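# Snap a jar's lid fully down with a hand

## Task

A jar sits free on the table. Push its lid down firmly until it clicks onto the jar all the way around and sits level on the rim; if one side seats first, push on the side still raised. Never press the lid with a wrist camera or its bracket, or the task fails. At the end the jar must be upright on the table, neither jar nor lid may still be moving, and the result must hold without the robot. Release and pull the hands away when finished.

## Robot and tools

Robot: two arms, left_arm and right_arm, each ending in an identical five-finger right hand (so the hands are not mirror images). Rows always cover both arms.

Frames. Positions in results are in a shared scene frame, in metres: origin on the table surface halfway between the arm bases, table top at z = 0, +z up, left_arm's base toward +y. The names left and right do not refer to image sides. Each arm has a hand point 0.05 m in front of its palm (where index pad meets thumb tip in a pinch). Its own axes: +z runs along the straightened fingers (fingertips 0.06 to 0.07 m past the point), +y points out of the palm, +x runs across the palm toward the little finger. A rigid bracket carrying the wrist camera sits at the wrist on the little-finger side, 0.03 m beyond the point in +y and 0.11 m out in +x. It must not touch the lid; press with the palm or fingers instead.

execute_actions(actions): a list of actions, each a table of up to 15 rows; each row lasts one control step (1/30 s) and a shorter table repeats its final row to fill 15 steps. A row is 28 numbers in [-1, 1]: left_arm dx, dy, dz, rx, ry, rz, then left_gripper little, ring, middle, index, thumb_bend, thumb_turn, force_limit, speed, then the same 14 for right_arm and right_gripper. An optional 12 more (0 to 1) set per-joint stiffness scales, left's six then right's six, persisting until changed. dx..rz are an offset, not a pose: measured from that arm's hand point pose at the beginning of the action (for a call's first action, the last pose reported), in the hand point's own axes; every row refers to that same start, they do not add up. 1.0 equals 0.6 m or 180 degrees; rx, ry, rz form one rotation vector. Each step the command is clipped to 100 mm and 16 degrees from the measured pose, so large offsets take several actions. An empty list just returns state and images.

Hand numbers are absolute targets. Fingers and thumb_bend: +1 straight, -1 fully curled. thumb_turn: +1 beside the palm, -1 across in front of it. A pinch is roughly index -0.22, thumb_bend -0.75, thumb_turn -0.57. force_limit maps -1..+1 to about 0..10 N at the fingertip (0..15 N for both thumb motors) and only stops closing. speed maps -1..+1 from nearly still to full (0.6 s for full travel). There is no no-change value: to keep a hand, resend the eight numbers last executed for it, or before any, its hand_measured six plus hand_force_limit and hand_speed.

move(target, speed, stop_force, blocking): target is one 28-number row as above (up to 40), with offsets from the pose in this scene's latest result; each hand point travels in a straight line and all arms finish together, taking 0.5 to 10 s. speed is the top path speed in m/s, 0.002 to 0.5, default 0.25 (turning up to twice that in rad/s). stop_force, 9 to 40 N for both arms, ends an arm's path once its wrist sensor feels that much extra push along the direction of travel for two steps; the arm then backs to its position two steps earlier and holds. Use it with a very slow speed when pressing, and do not rely on it while the hand rotates. Omit it when lifting off something, or the path ends immediately. blocking=false returns after 0.5 s while motion continues (not allowed with stop_force); then use wait or stop before new commands. The result adds a move: line with an ending per arm (done, off_target, moving, held, fault, contact) and limits such as paced (command clipped) or held (steps blocked), plus distance to target.

wait(seconds): 0 to 10, arms keep their last command. stop(): brakes a running move. zoom_image(camera, region): region [x0, y0, x1, y1] in pixels, at most 504 by 504. show_instructions(): shows reference pages. finished_scene(scene): ends the given scene number irreversibly and reports success.

Cameras: cam_high and cam_low (896x504), cam_left_wrist and cam_right_wrist (616x616 fisheye).

Results: per arm, hand point position (m), quaternion wxyz, linear and angular velocities; Hand target lines give where the controller is steering. hand_measured, hand_stopped_by (moving, target, force, stalled, fault) and hand_load_n list six motor values in command order; load is positive when pushing a finger open. Wrist force and Wrist torque are in the hand's own axes; pressing down on something reads as force pointing back into the arm. Expect offsets up to about 4 N, noise, and saturation near 50 N. Joint torque readings include drive output and are imprecise. A pose unreachable line means the clearance check altered that arm's command. MOTOR HOT appears at 70 °C; at 85 °C the arm is braked until it cools.

Hazards: arms are stiff, so commanding even slightly past a firm contact can trip a fault. A torque fault (wrist joints 25.2 N m, others 135 N m) or any outside force of 150 N halts that arm for 10 s and skips the rest of the call. Faster contact hits harder. Keep the arms from striking or pressing on each other. Do not knock anything off the table or tip the jar. Loose objects may occasionally be nudged. After seating the lid, release, lift clear without stop_force, and confirm both jar and lid are still before finishing.

Each tool is called by a JSON object that holds its "fn" and its "kwargs".

Reference images:

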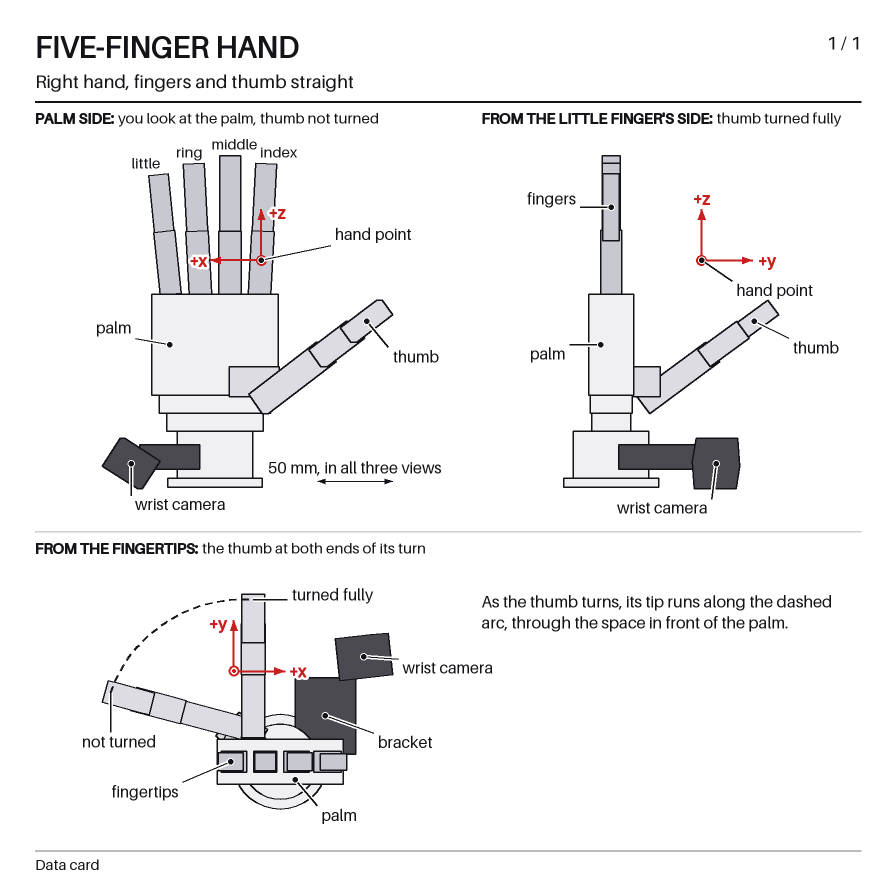

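## Session

{"fn": "execute_actions", "kwargs": {"actions": []}}

Scene clock: 0.00 s.
left_arm: end_effector_position=(+0.3135, +0.3933, +0.4830) hand_measured=(+1.000, +1.000, +1.000, +1.000, +1.000, +1.000) hand_load_n=(+0.0, +0.0, +0.0, +0.0, +0.0, +0.0) hand_stopped_by=(target, target, target, target, target, target) hand_force_limit=0.00 hand_speed=-0.80 end_effector_quat_wxyz=(+0.009, +0.405, +0.914, -0.009) end_effector_velocity=(+0.000, +0.000, +0.000) end_effector_angular_velocity=(-0.000, -0.001, +0.000) | right_arm: end_effector_position=(+0.0865, -0.2554, +0.4892) hand_measured=(+1.000, +1.000, +1.000, +1.000, +1.000, +1.000) hand_load_n=(+0.0, +0.0, +0.0, +0.0, +0.0, +0.0) hand_stopped_by=(target, target, target, target, target, target) hand_force_limit=0.00 hand_speed=-0.80 end_effector_quat_wxyz=(+0.039, -0.386, +0.922, +0.009) end_effector_velocity=(-0.000, -0.000, -0.000) end_effector_angular_velocity=(+0.001, -0.001, +0.000)
Joint positions: left_arm=[ 0.537 -1.732  1.33   1.948  1.572 -1.917] | right_arm=[-1.181 -1.753  1.32   1.923  1.559 -1.885]
Joint velocities: left_arm=[ 0.    -0.    -0.001  0.    -0.001  0.   ] | right_arm=[ 0.    -0.001  0.001 -0.001 -0.    -0.   ]
Joint torques (N m, as the arm reports them, + toward a larger angle): no reading
Motor temperatures (°C, as the motors report them): left_arm=[30 29 32 37 36 36] | right_arm=[33 32 30 40 36 40]
Wrist force (N, on the end effector, along its own x y z axes, offset not removed): no reading
Wrist torque (N m, same axes, about the end effector's origin, offset not removed): no reading
Hand target (left_arm): +0.313, +0.393, +0.483; +0.009, +0.405, +0.914, -0.009
Hand target (right_arm): +0.086, -0.255, +0.489; +0.039, -0.386, +0.922, +0.009
Joint stiffness scale: left_arm=[1. 1. 1. 1. 1. 1.] | right_arm=[1. 1. 1. 1. 1. 1.]

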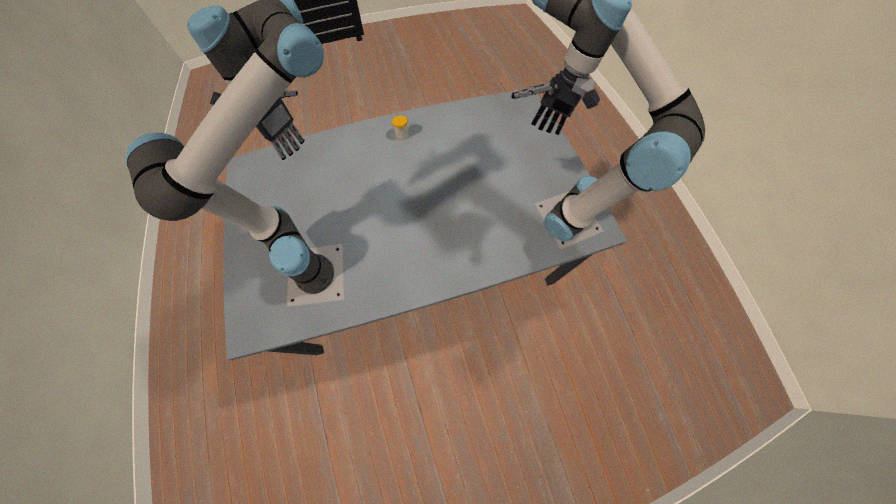

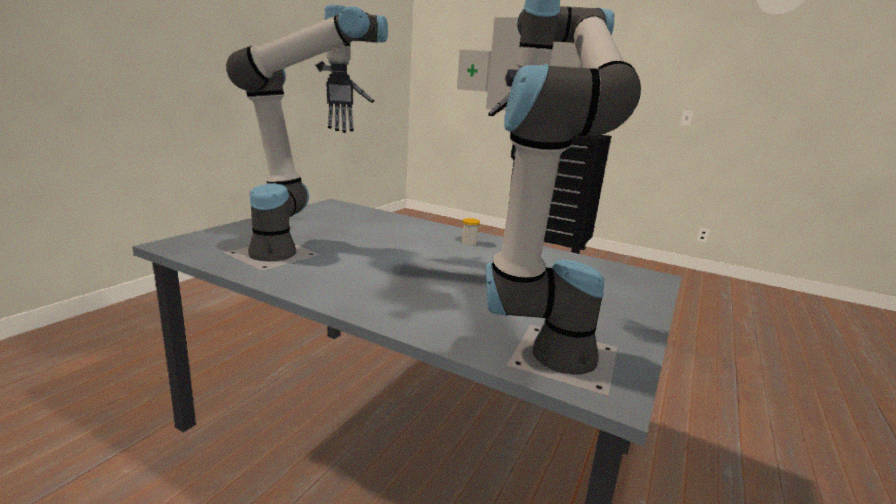

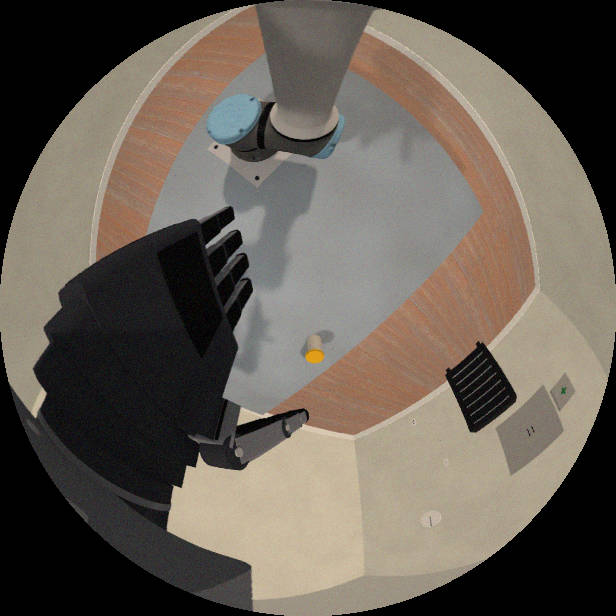

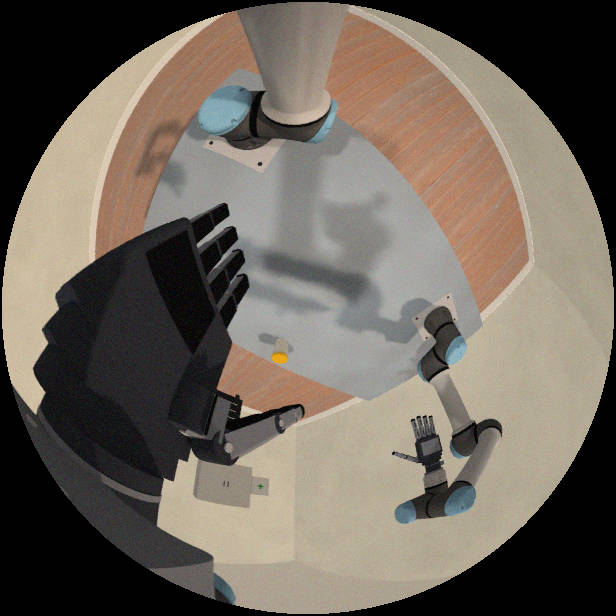

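{"fn": "zoom_image", "kwargs": {"camera": "cam_low", "region": [430, 200, 510, 260]}}

{"fn": "zoom_image", "kwargs": {"camera": "cam_high", "region": [360, 95, 440, 155]}}

Region (430, 200, 510, 260) of cam_low's 896x504 image, scaled by 6.300, with more detail than that image has; it fills the top 378 rows of this view, and the rest is white.

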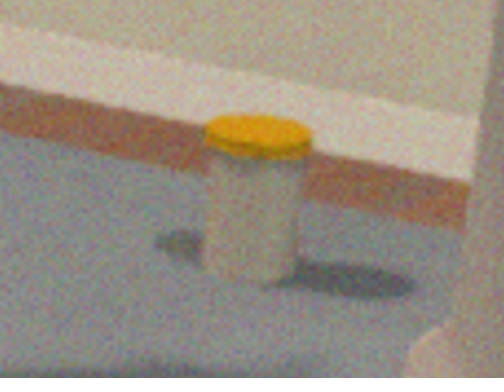

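Region (360, 95, 440, 155) of cam_high's 896x504 image, scaled by 6.300, with more detail than that image has; it fills the top 378 rows of this view, and the rest is white.

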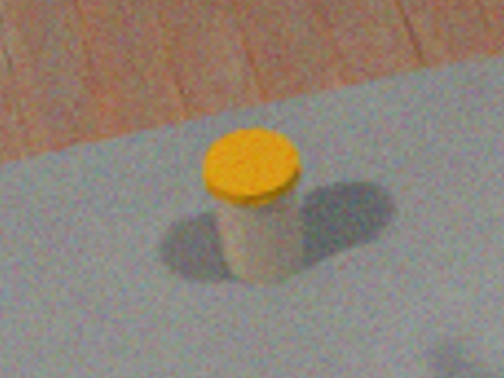

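{"fn": "zoom_image", "kwargs": {"camera": "cam_left_wrist", "region": [280, 315, 350, 385]}}

{"fn": "zoom_image", "kwargs": {"camera": "cam_right_wrist", "region": [245, 315, 315, 385]}}

Region (280, 315, 350, 385) of cam_left_wrist's 616x616 image, scaled by 7.200, with more detail than that image has.

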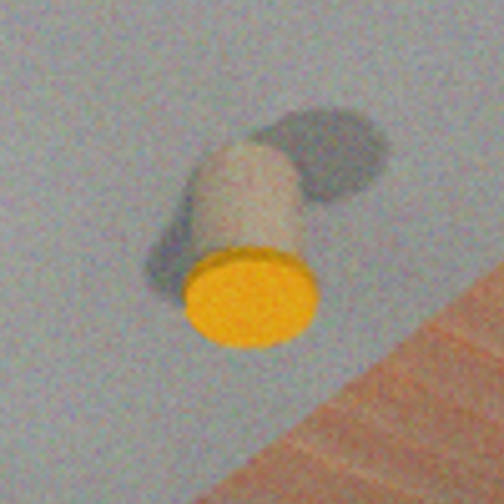

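Region (245, 315, 315, 385) of cam_right_wrist's 616x616 image, scaled by 7.200, with more detail than that image has.

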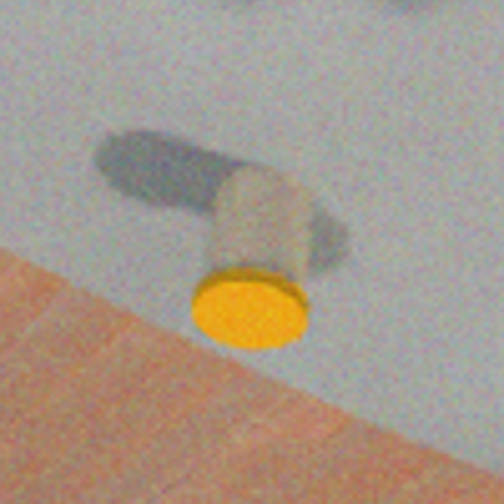

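{"fn": "move", "kwargs": {"target": [-0.8777,-0.1128,0.4684,-0.381,-0.3775,0.3905,1,1,1,1,1,1,0,-0.8, 0,0,0,0,0,0,1,1,1,1,1,1,0,-0.8], "speed": 0.35}}

Scene clock: 60.57 s.
left_arm: end_effector_position=(+0.6178, -0.0492, +0.2146) hand_measured=(+1.000, +1.000, +1.000, +1.000, +1.000, +1.000) hand_load_n=(+0.0, +0.0, +0.0, +0.0, +0.0, +0.0) hand_stopped_by=(target, target, target, target, target, target) hand_force_limit=0.00 hand_speed=-0.80 end_effector_quat_wxyz=(+0.659, +0.661, +0.255, +0.253) end_effector_velocity=(-0.000, -0.000, -0.004) end_effector_angular_velocity=(+0.004, +0.001, -0.006) | right_arm: end_effector_position=(+0.0865, -0.2554, +0.4892) hand_measured=(+1.000, +1.000, +1.000, +1.000, +1.000, +1.000) hand_load_n=(+0.0, +0.0, +0.0, +0.0, +0.0, +0.0) hand_stopped_by=(target, target, target, target, target, target) hand_force_limit=0.00 hand_speed=-0.80 end_effector_quat_wxyz=(+0.039, -0.386, +0.922, +0.009) end_effector_velocity=(-0.000, -0.000, +0.001) end_effector_angular_velocity=(+0.002, -0.004, -0.001)
Joint positions: left_arm=[ 0.779 -0.971  1.691 -0.716  1.468 -0.003] | right_arm=[-1.181 -1.753  1.32   1.923  1.559 -1.885]
Joint velocities: left_arm=[ 0.002  0.006 -0.    -0.002  0.007  0.001] | right_arm=[ 0.    -0.002 -0.001 -0.001 -0.     0.002]
Joint torques (N m, as the arm reports them, + toward a larger angle): left_arm=[  1.15 -38.28 -17.19  -2.17   0.12   0.81] | right_arm=[  1.63  -9.19 -17.37   2.21  -0.03   0.12]
Motor temperatures (°C, as the motors report them): left_arm=[30 29 32 37 36 36] | right_arm=[33 32 30 40 36 40]
Wrist force (N, on the end effector, along its own x y z axes, offset not removed): left_arm=[-2.1 -2.9 -1.4] | right_arm=[1.1 0.4 -0.5]
Wrist torque (N m, same axes, about the end effector's origin, offset not removed): left_arm=[-0.19 0.41 -0.64] | right_arm=[-0.03 -0.07 -0.05]
Hand target (left_arm): +0.619, -0.049, +0.214; +0.659, +0.660, +0.255, +0.253
Hand target (right_arm): +0.086, -0.255, +0.489; +0.039, -0.386, +0.922, +0.009
Off the commanded pose (left_arm): 0.001 m, 0 deg.
Off the commanded pose (right_arm): 0.000 m, 0 deg.
Joint stiffness scale: left_arm=[1. 1. 1. 1. 1. 1.] | right_arm=[1. 1. 1. 1. 1. 1.]
move: done

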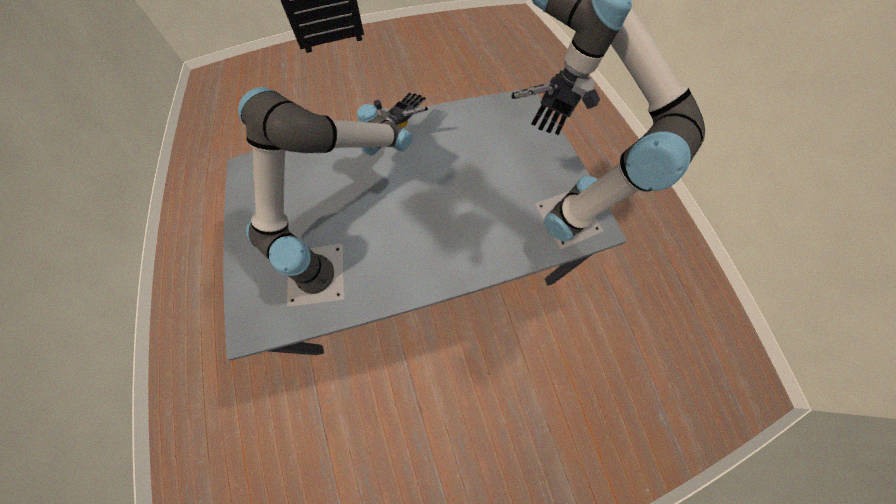

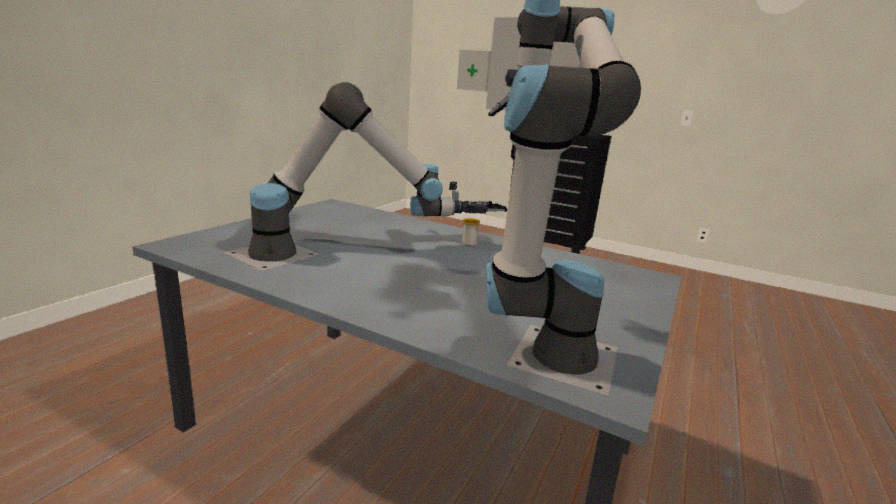

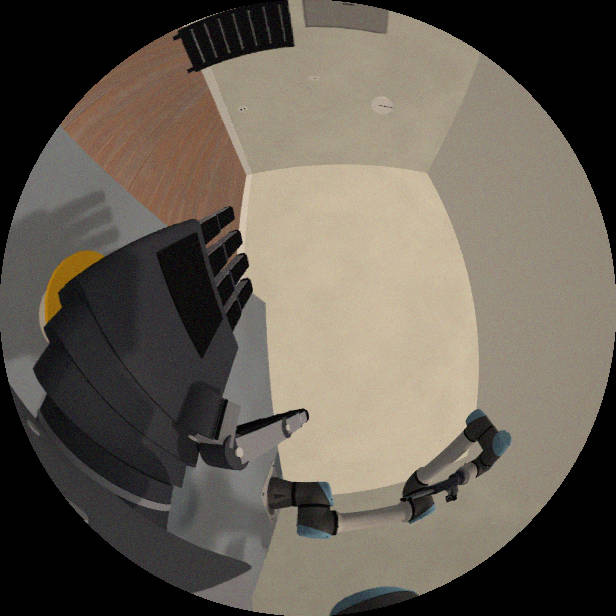

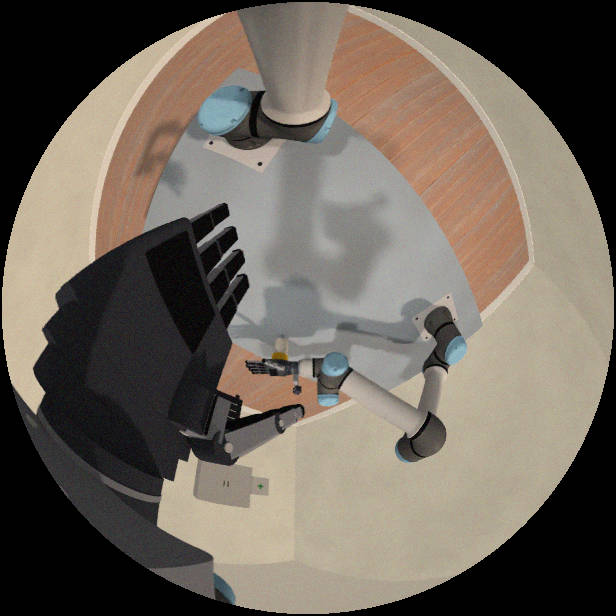

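{"fn": "zoom_image", "kwargs": {"camera": "cam_low", "region": [410, 170, 520, 255]}}

{"fn": "zoom_image", "kwargs": {"camera": "cam_left_wrist", "region": [10, 200, 170, 400]}}

{"fn": "zoom_image", "kwargs": {"camera": "cam_right_wrist", "region": [235, 320, 335, 410]}}

Region (410, 170, 520, 255) of cam_low's 896x504 image, scaled by 4.582, with more detail than that image has; it fills the top 389 rows of this view, and the rest is white.

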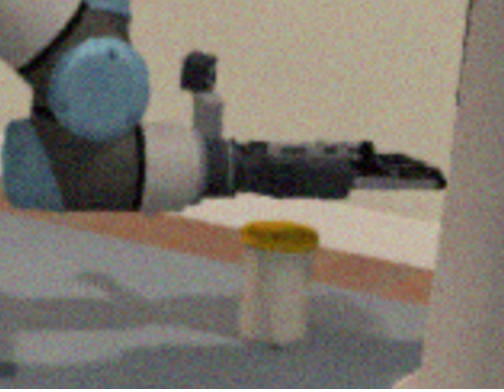

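Region (10, 200, 170, 400) of cam_left_wrist's 616x616 image, scaled by 2.520, with more detail than that image has; it fills the left 403 columns of this view, and the rest is white.

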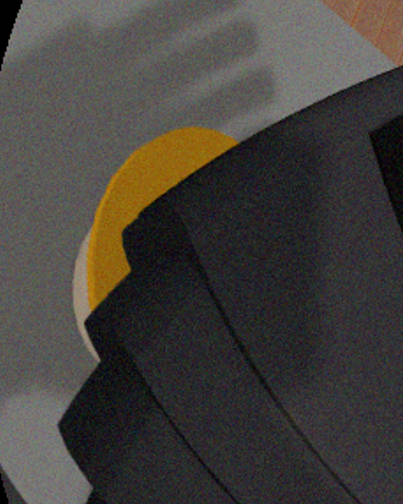

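Region (235, 320, 335, 410) of cam_right_wrist's 616x616 image, scaled by 5.040, with more detail than that image has; it fills the top 454 rows of this view, and the rest is white.

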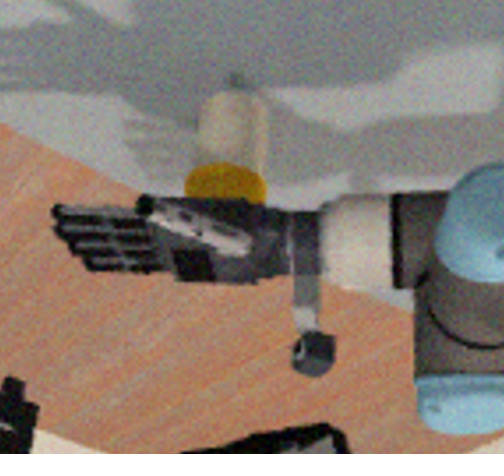

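{"fn": "move", "kwargs": {"target": [0.0433,-0.05,-0.0283,0,0,0,1,1,1,1,1,1,0,-0.8, 0,0,0,0,0,0,1,1,1,1,1,1,0,-0.8], "speed": 0.1}}

Scene clock: 72.63 s.
left_arm: end_effector_position=(+0.6254, -0.0203, +0.1862) hand_measured=(+1.000, +1.000, +1.000, +1.000, +1.000, +1.000) hand_load_n=(+0.0, +0.0, +0.0, +0.0, +0.0, +0.0) hand_stopped_by=(target, target, target, target, target, target) hand_force_limit=0.00 hand_speed=-0.80 end_effector_quat_wxyz=(+0.659, +0.660, +0.255, +0.253) end_effector_velocity=(-0.002, -0.002, +0.004) end_effector_angular_velocity=(-0.012, -0.009, -0.010) | right_arm: end_effector_position=(+0.0865, -0.2554, +0.4892) hand_measured=(+1.000, +1.000, +1.000, +1.000, +1.000, +1.000) hand_load_n=(+0.0, +0.0, +0.0, +0.0, +0.0, +0.0) hand_stopped_by=(target, target, target, target, target, target) hand_force_limit=0.00 hand_speed=-0.80 end_effector_quat_wxyz=(+0.039, -0.386, +0.922, +0.009) end_effector_velocity=(-0.000, -0.000, +0.000) end_effector_angular_velocity=(+0.000, -0.001, +0.001)
Joint positions: left_arm=[ 0.824 -0.946  1.744 -0.796  1.512 -0.002] | right_arm=[-1.181 -1.753  1.32   1.923  1.559 -1.885]
Joint velocities: left_arm=[-0.001 -0.     0.    -0.015  0.009  0.   ] | right_arm=[ 0.001 -0.001  0.001 -0.     0.    -0.   ]
Joint torques (N m, as the arm reports them, + toward a larger angle): left_arm=[ -0.45 -38.19 -12.72  -1.95   0.17   0.19] | right_arm=[  1.23  -9.25 -17.04   2.    -0.02   0.09]
Motor temperatures (°C, as the motors report them): left_arm=[30 29 32 37 36 36] | right_arm=[33 32 30 40 36 40]
Wrist force (N, on the end effector, along its own x y z axes, offset not removed): left_arm=[2.9 -2.5 3.5] | right_arm=[-1.1 -2.7 3.9]
Wrist torque (N m, same axes, about the end effector's origin, offset not removed): left_arm=[-0.46 -0.54 -0.18] | right_arm=[-0.55 0.14 -0.03]
Hand target (left_arm): +0.626, -0.019, +0.185; +0.659, +0.661, +0.255, +0.253
Hand target (right_arm): +0.086, -0.255, +0.489; +0.039, -0.386, +0.922, +0.009
Off the commanded pose (left_arm): 0.002 m, 0 deg.
Off the commanded pose (right_arm): 0.000 m, 0 deg.
Joint stiffness scale: left_arm=[1. 1. 1. 1. 1. 1.] | right_arm=[1. 1. 1. 1. 1. 1.]
move: done

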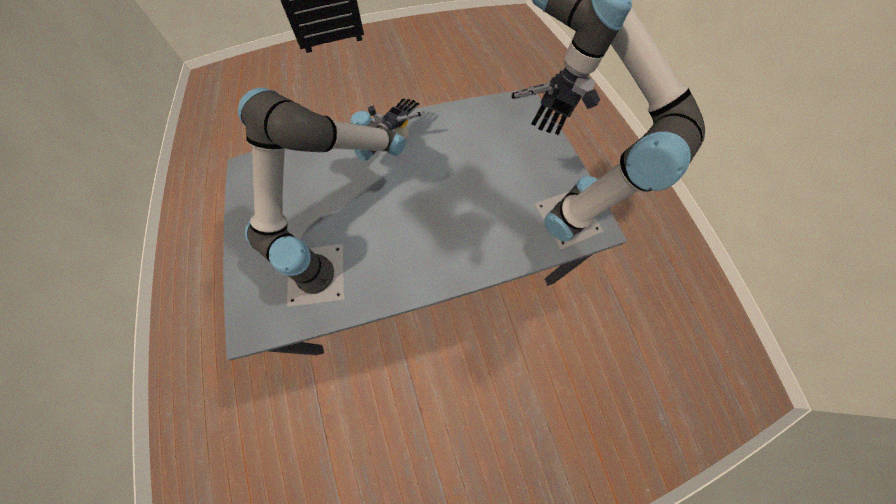

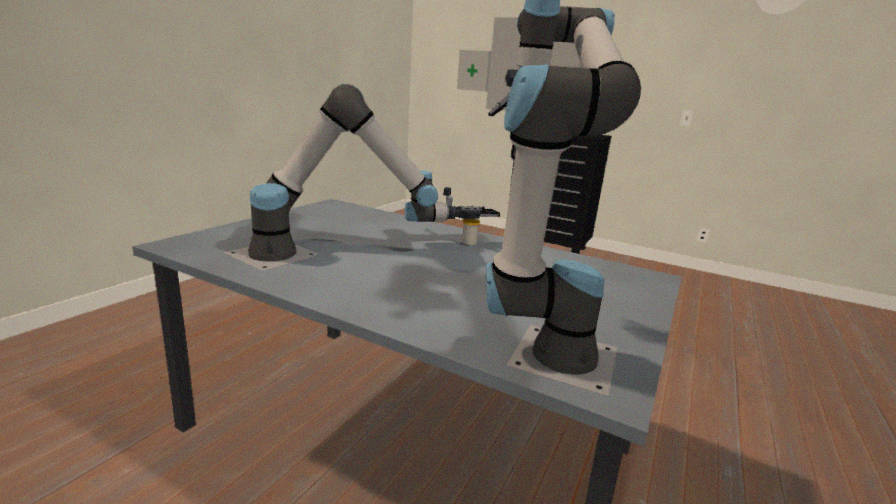

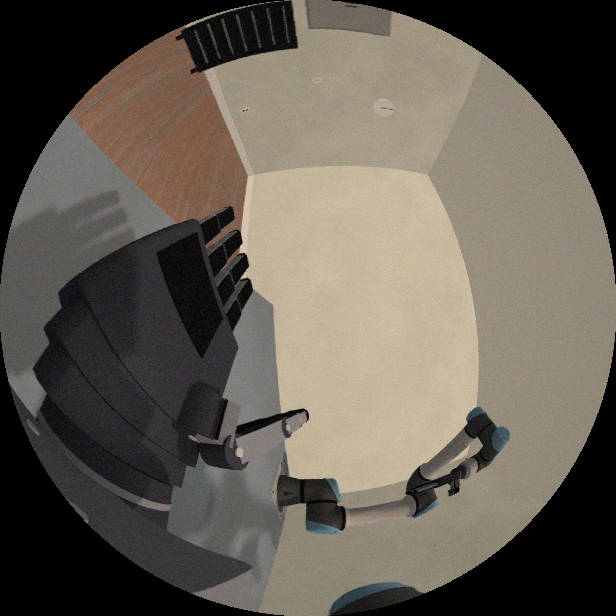

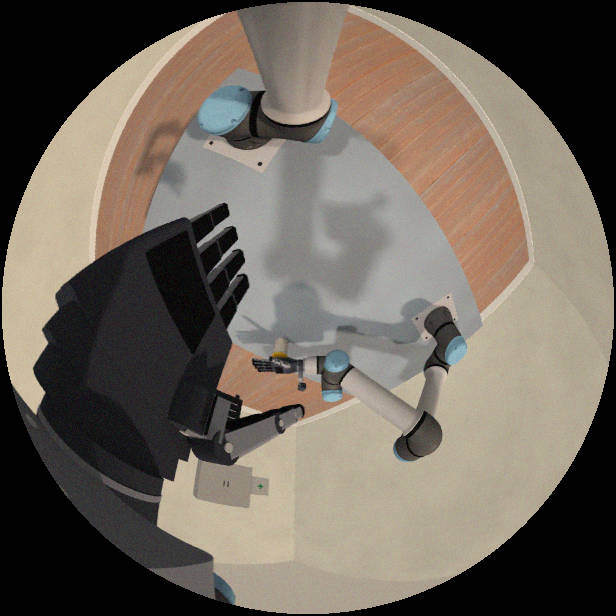

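{"fn": "zoom_image", "kwargs": {"camera": "cam_low", "region": [410, 170, 520, 255]}}

{"fn": "zoom_image", "kwargs": {"camera": "cam_right_wrist", "region": [235, 320, 335, 410]}}

{"fn": "zoom_image", "kwargs": {"camera": "cam_high", "region": [360, 85, 440, 155]}}

Region (410, 170, 520, 255) of cam_low's 896x504 image, scaled by 4.582, with more detail than that image has; it fills the top 389 rows of this view, and the rest is white.

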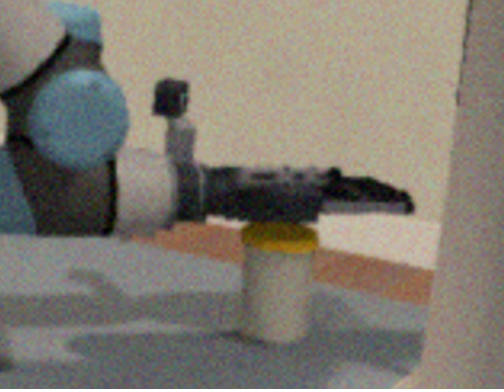

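Region (235, 320, 335, 410) of cam_right_wrist's 616x616 image, scaled by 5.040, with more detail than that image has; it fills the top 454 rows of this view, and the rest is white.

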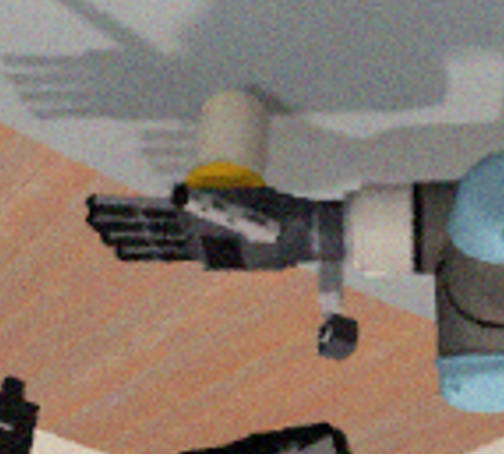

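Region (360, 85, 440, 155) of cam_high's 896x504 image, scaled by 6.300, with more detail than that image has; it fills the top 441 rows of this view, and the rest is white.

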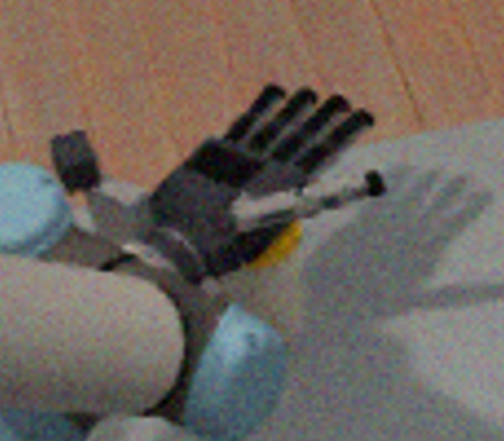

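{"fn": "move", "kwargs": {"target": [0,-0.05,0,0,0,0,1,1,1,1,1,1,0,-0.8, 0,0,0,0,0,0,1,1,1,1,1,1,0,-0.8], "speed": 0.015, "stop_force": 30}}

Scene clock: 80.87 s.
left_arm: end_effector_position=(+0.6262, -0.0216, +0.1689) hand_measured=(+1.000, +1.000, +1.000, +1.000, +1.000, +1.000) hand_load_n=(+0.0, +0.0, +0.0, +0.0, +0.0, +0.0) hand_stopped_by=(target, target, target, target, target, target) hand_force_limit=0.00 hand_speed=-0.80 end_effector_quat_wxyz=(+0.666, +0.654, +0.253, +0.255) end_effector_velocity=(+0.000, -0.001, +0.000) end_effector_angular_velocity=(-0.006, -0.005, -0.002) | right_arm: end_effector_position=(+0.0865, -0.2554, +0.4892) hand_measured=(+1.000, +1.000, +1.000, +1.000, +1.000, +1.000) hand_load_n=(+0.0, +0.0, +0.0, +0.0, +0.0, +0.0) hand_stopped_by=(target, target, target, target, target, target) hand_force_limit=0.00 hand_speed=-0.80 end_effector_quat_wxyz=(+0.039, -0.386, +0.922, +0.009) end_effector_velocity=(+0.000, +0.000, -0.000) end_effector_angular_velocity=(-0.001, +0.001, -0.001)
Joint positions: left_arm=[ 0.824 -0.906  1.749 -0.86   1.513 -0.002] | right_arm=[-1.181 -1.753  1.32   1.923  1.559 -1.885]
Joint velocities: left_arm=[ 0.     0.004 -0.    -0.012  0.002 -0.   ] | right_arm=[-0.001  0.001 -0.     0.    -0.     0.   ]
Joint torques (N m, as the arm reports them, + toward a larger angle): left_arm=[ -2.74 -32.33  -9.45   0.16  -0.79   0.24] | right_arm=[  0.87  -9.51 -16.99   2.02   0.19   0.21]
Motor temperatures (°C, as the motors report them): left_arm=[30 29 32 37 36 36] | right_arm=[33 32 30 40 36 40]
Wrist force (N, on the end effector, along its own x y z axes, offset not removed): left_arm=[3.6 12.9 -5.1] | right_arm=[1.1 0.2 1.6]
Wrist torque (N m, same axes, about the end effector's origin, offset not removed): left_arm=[1.21 -0.57 0.44] | right_arm=[-0.03 -0.10 0.09]
Hand target (left_arm): +0.625, -0.020, +0.156; +0.659, +0.660, +0.255, +0.253
Hand target (right_arm): +0.086, -0.255, +0.489; +0.039, -0.386, +0.922, +0.009
Off the commanded pose (left_arm): 0.013 m, 1 deg.
Off the commanded pose (right_arm): 0.000 m, 0 deg.
Joint stiffness scale: left_arm=[1. 1. 1. 1. 1. 1.] | right_arm=[1. 1. 1. 1. 1. 1.]
move: off_target (left_arm)

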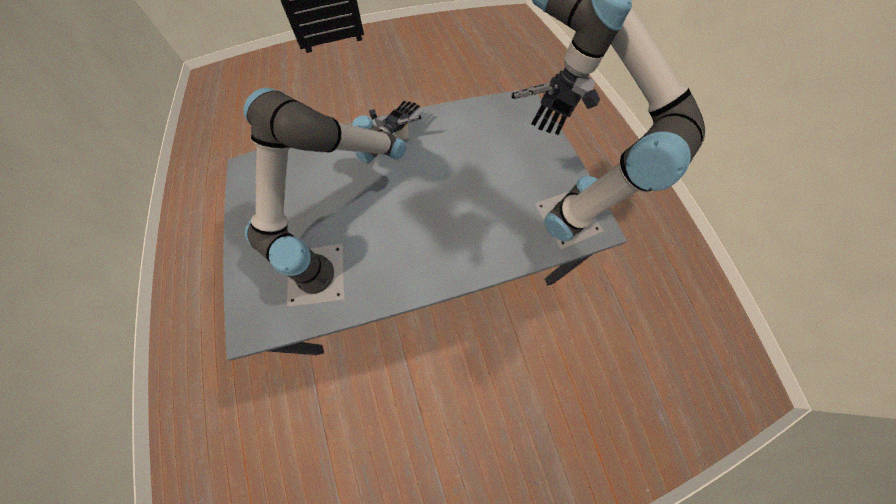

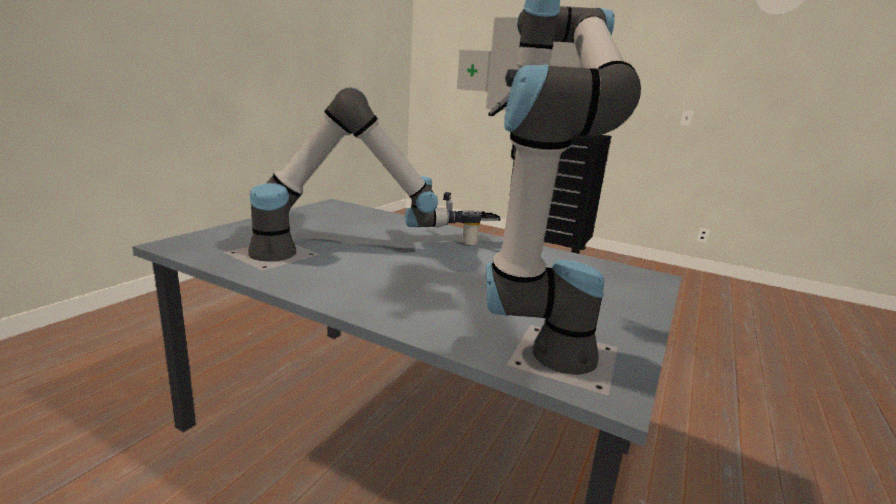

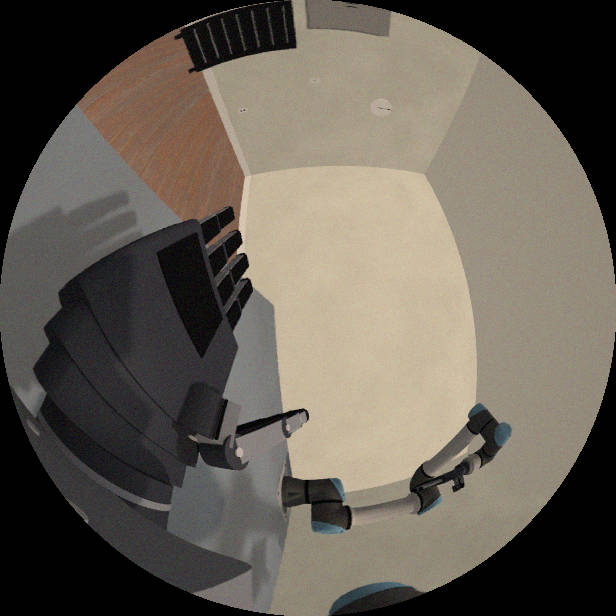

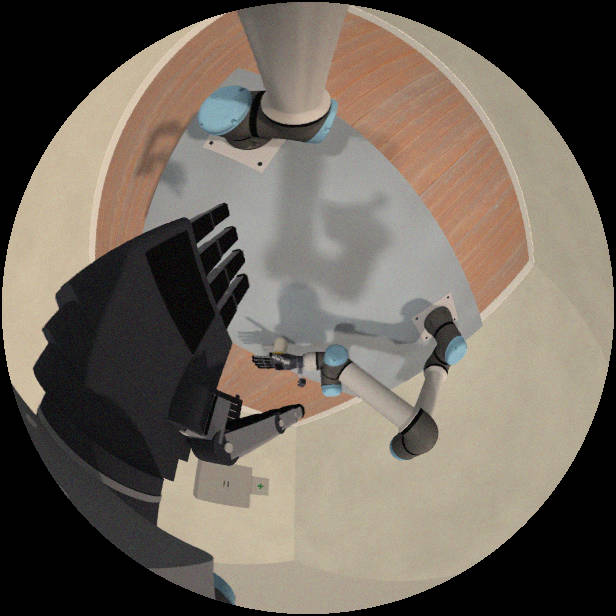

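{"fn": "move", "kwargs": {"target": [0,-0.075,-0.0155,0.029,0,0,1,1,1,1,1,1,0,-0.8, 0,0,0,0,0,0,1,1,1,1,1,1,0,-0.8], "speed": 0.05}}

Scene clock: 92.07 s.
left_arm: end_effector_position=(+0.6257, -0.0208, +0.1651) hand_measured=(+1.000, +1.000, +1.000, +1.000, +1.000, +1.000) hand_load_n=(+0.0, +0.0, +0.0, +0.0, +0.0, +0.0) hand_stopped_by=(target, target, target, target, target, target) hand_force_limit=0.00 hand_speed=-0.80 end_effector_quat_wxyz=(+0.661, +0.659, +0.256, +0.252) end_effector_velocity=(-0.000, +0.000, +0.000) end_effector_angular_velocity=(-0.000, -0.000, -0.000) | right_arm: end_effector_position=(+0.0865, -0.2554, +0.4892) hand_measured=(+1.000, +1.000, +1.000, +1.000, +1.000, +1.000) hand_load_n=(+0.0, +0.0, +0.0, +0.0, +0.0, +0.0) hand_stopped_by=(target, target, target, target, target, target) hand_force_limit=0.00 hand_speed=-0.80 end_effector_quat_wxyz=(+0.039, -0.386, +0.922, +0.009) end_effector_velocity=(-0.000, +0.000, -0.000) end_effector_angular_velocity=(+0.001, -0.002, +0.002)
Joint positions: left_arm=[ 0.824 -0.907  1.75  -0.842  1.512 -0.007] | right_arm=[-1.181 -1.753  1.32   1.923  1.559 -1.885]
Joint velocities: left_arm=[-0. -0.  0. -0.  0.  0.] | right_arm=[ 0.001 -0.001  0.001 -0.002  0.    -0.001]
Joint torques (N m, as the arm reports them, + toward a larger angle): left_arm=[ -3.05 -14.65   4.5    7.88  -0.44  -0.26] | right_arm=[  0.43  -9.2  -17.86   2.17   0.     0.18]
Motor temperatures (°C, as the motors report them): left_arm=[30 29 32 37 36 36] | right_arm=[33 32 30 40 36 40]
Wrist force (N, on the end effector, along its own x y z axes, offset not removed): left_arm=[-0.3 37.1 10.4] | right_arm=[-0.6 -1.0 0.5]
Wrist torque (N m, same axes, about the end effector's origin, offset not removed): left_arm=[0.71 -0.22 1.38] | right_arm=[-0.11 0.14 -0.05]
Hand target (left_arm): +0.620, -0.014, +0.125; +0.636, +0.684, +0.264, +0.243
Hand target (right_arm): +0.086, -0.255, +0.489; +0.039, -0.386, +0.922, +0.009
Off the commanded pose (left_arm): 0.042 m, 4 deg.
Off the commanded pose (right_arm): 0.000 m, 0 deg.
Joint stiffness scale: left_arm=[1. 1. 1. 1. 1. 1.] | right_arm=[1. 1. 1. 1. 1. 1.]
move: off_target (left_arm)

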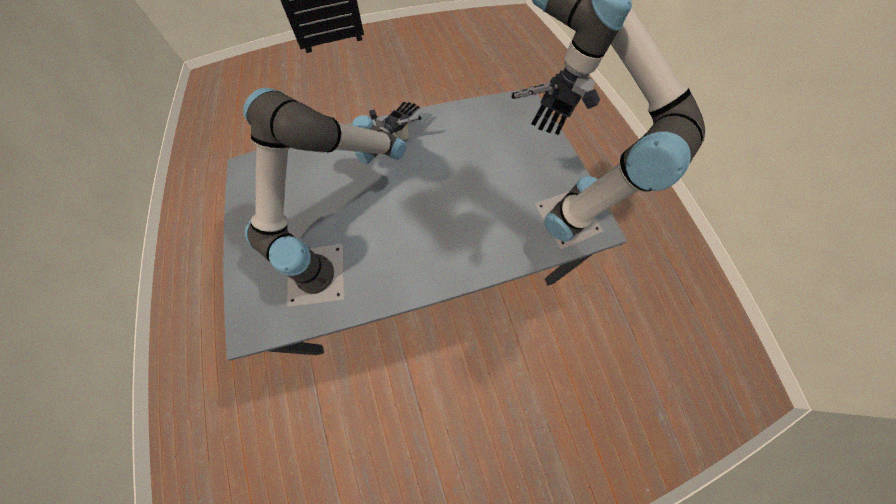

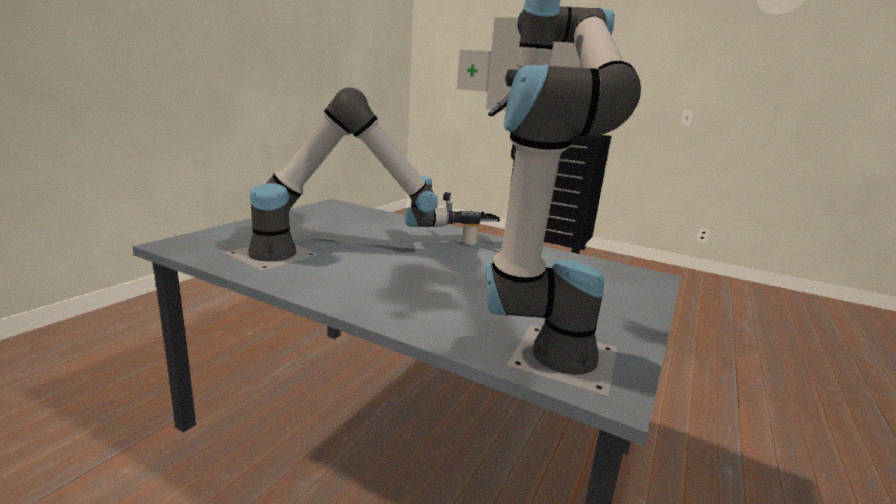

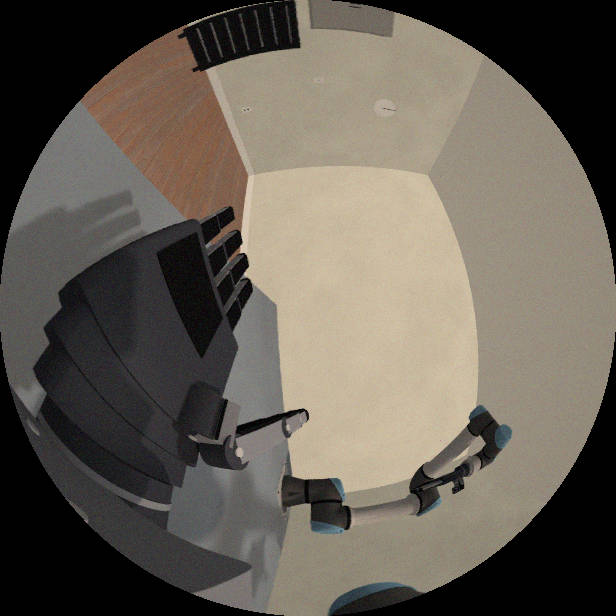

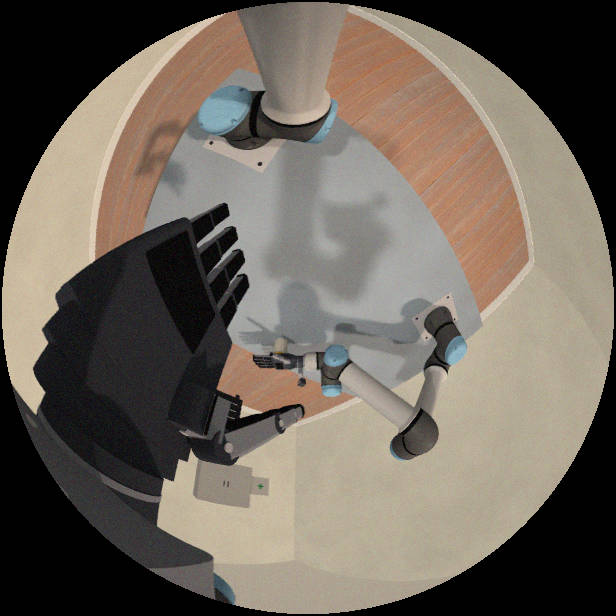

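{"fn": "zoom_image", "kwargs": {"camera": "cam_low", "region": [440, 195, 510, 250]}}

Region (440, 195, 510, 250) of cam_low's 896x504 image, scaled by 7.200, with more detail than that image has; it fills the top 396 rows of this view, and the rest is white.

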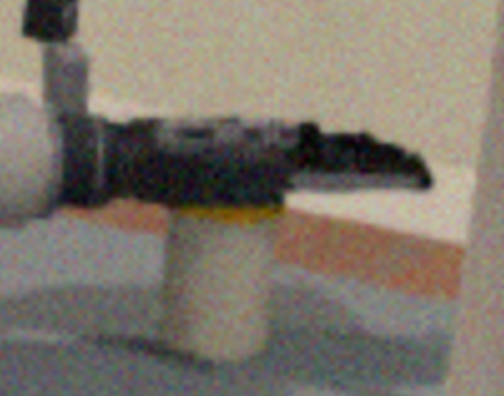

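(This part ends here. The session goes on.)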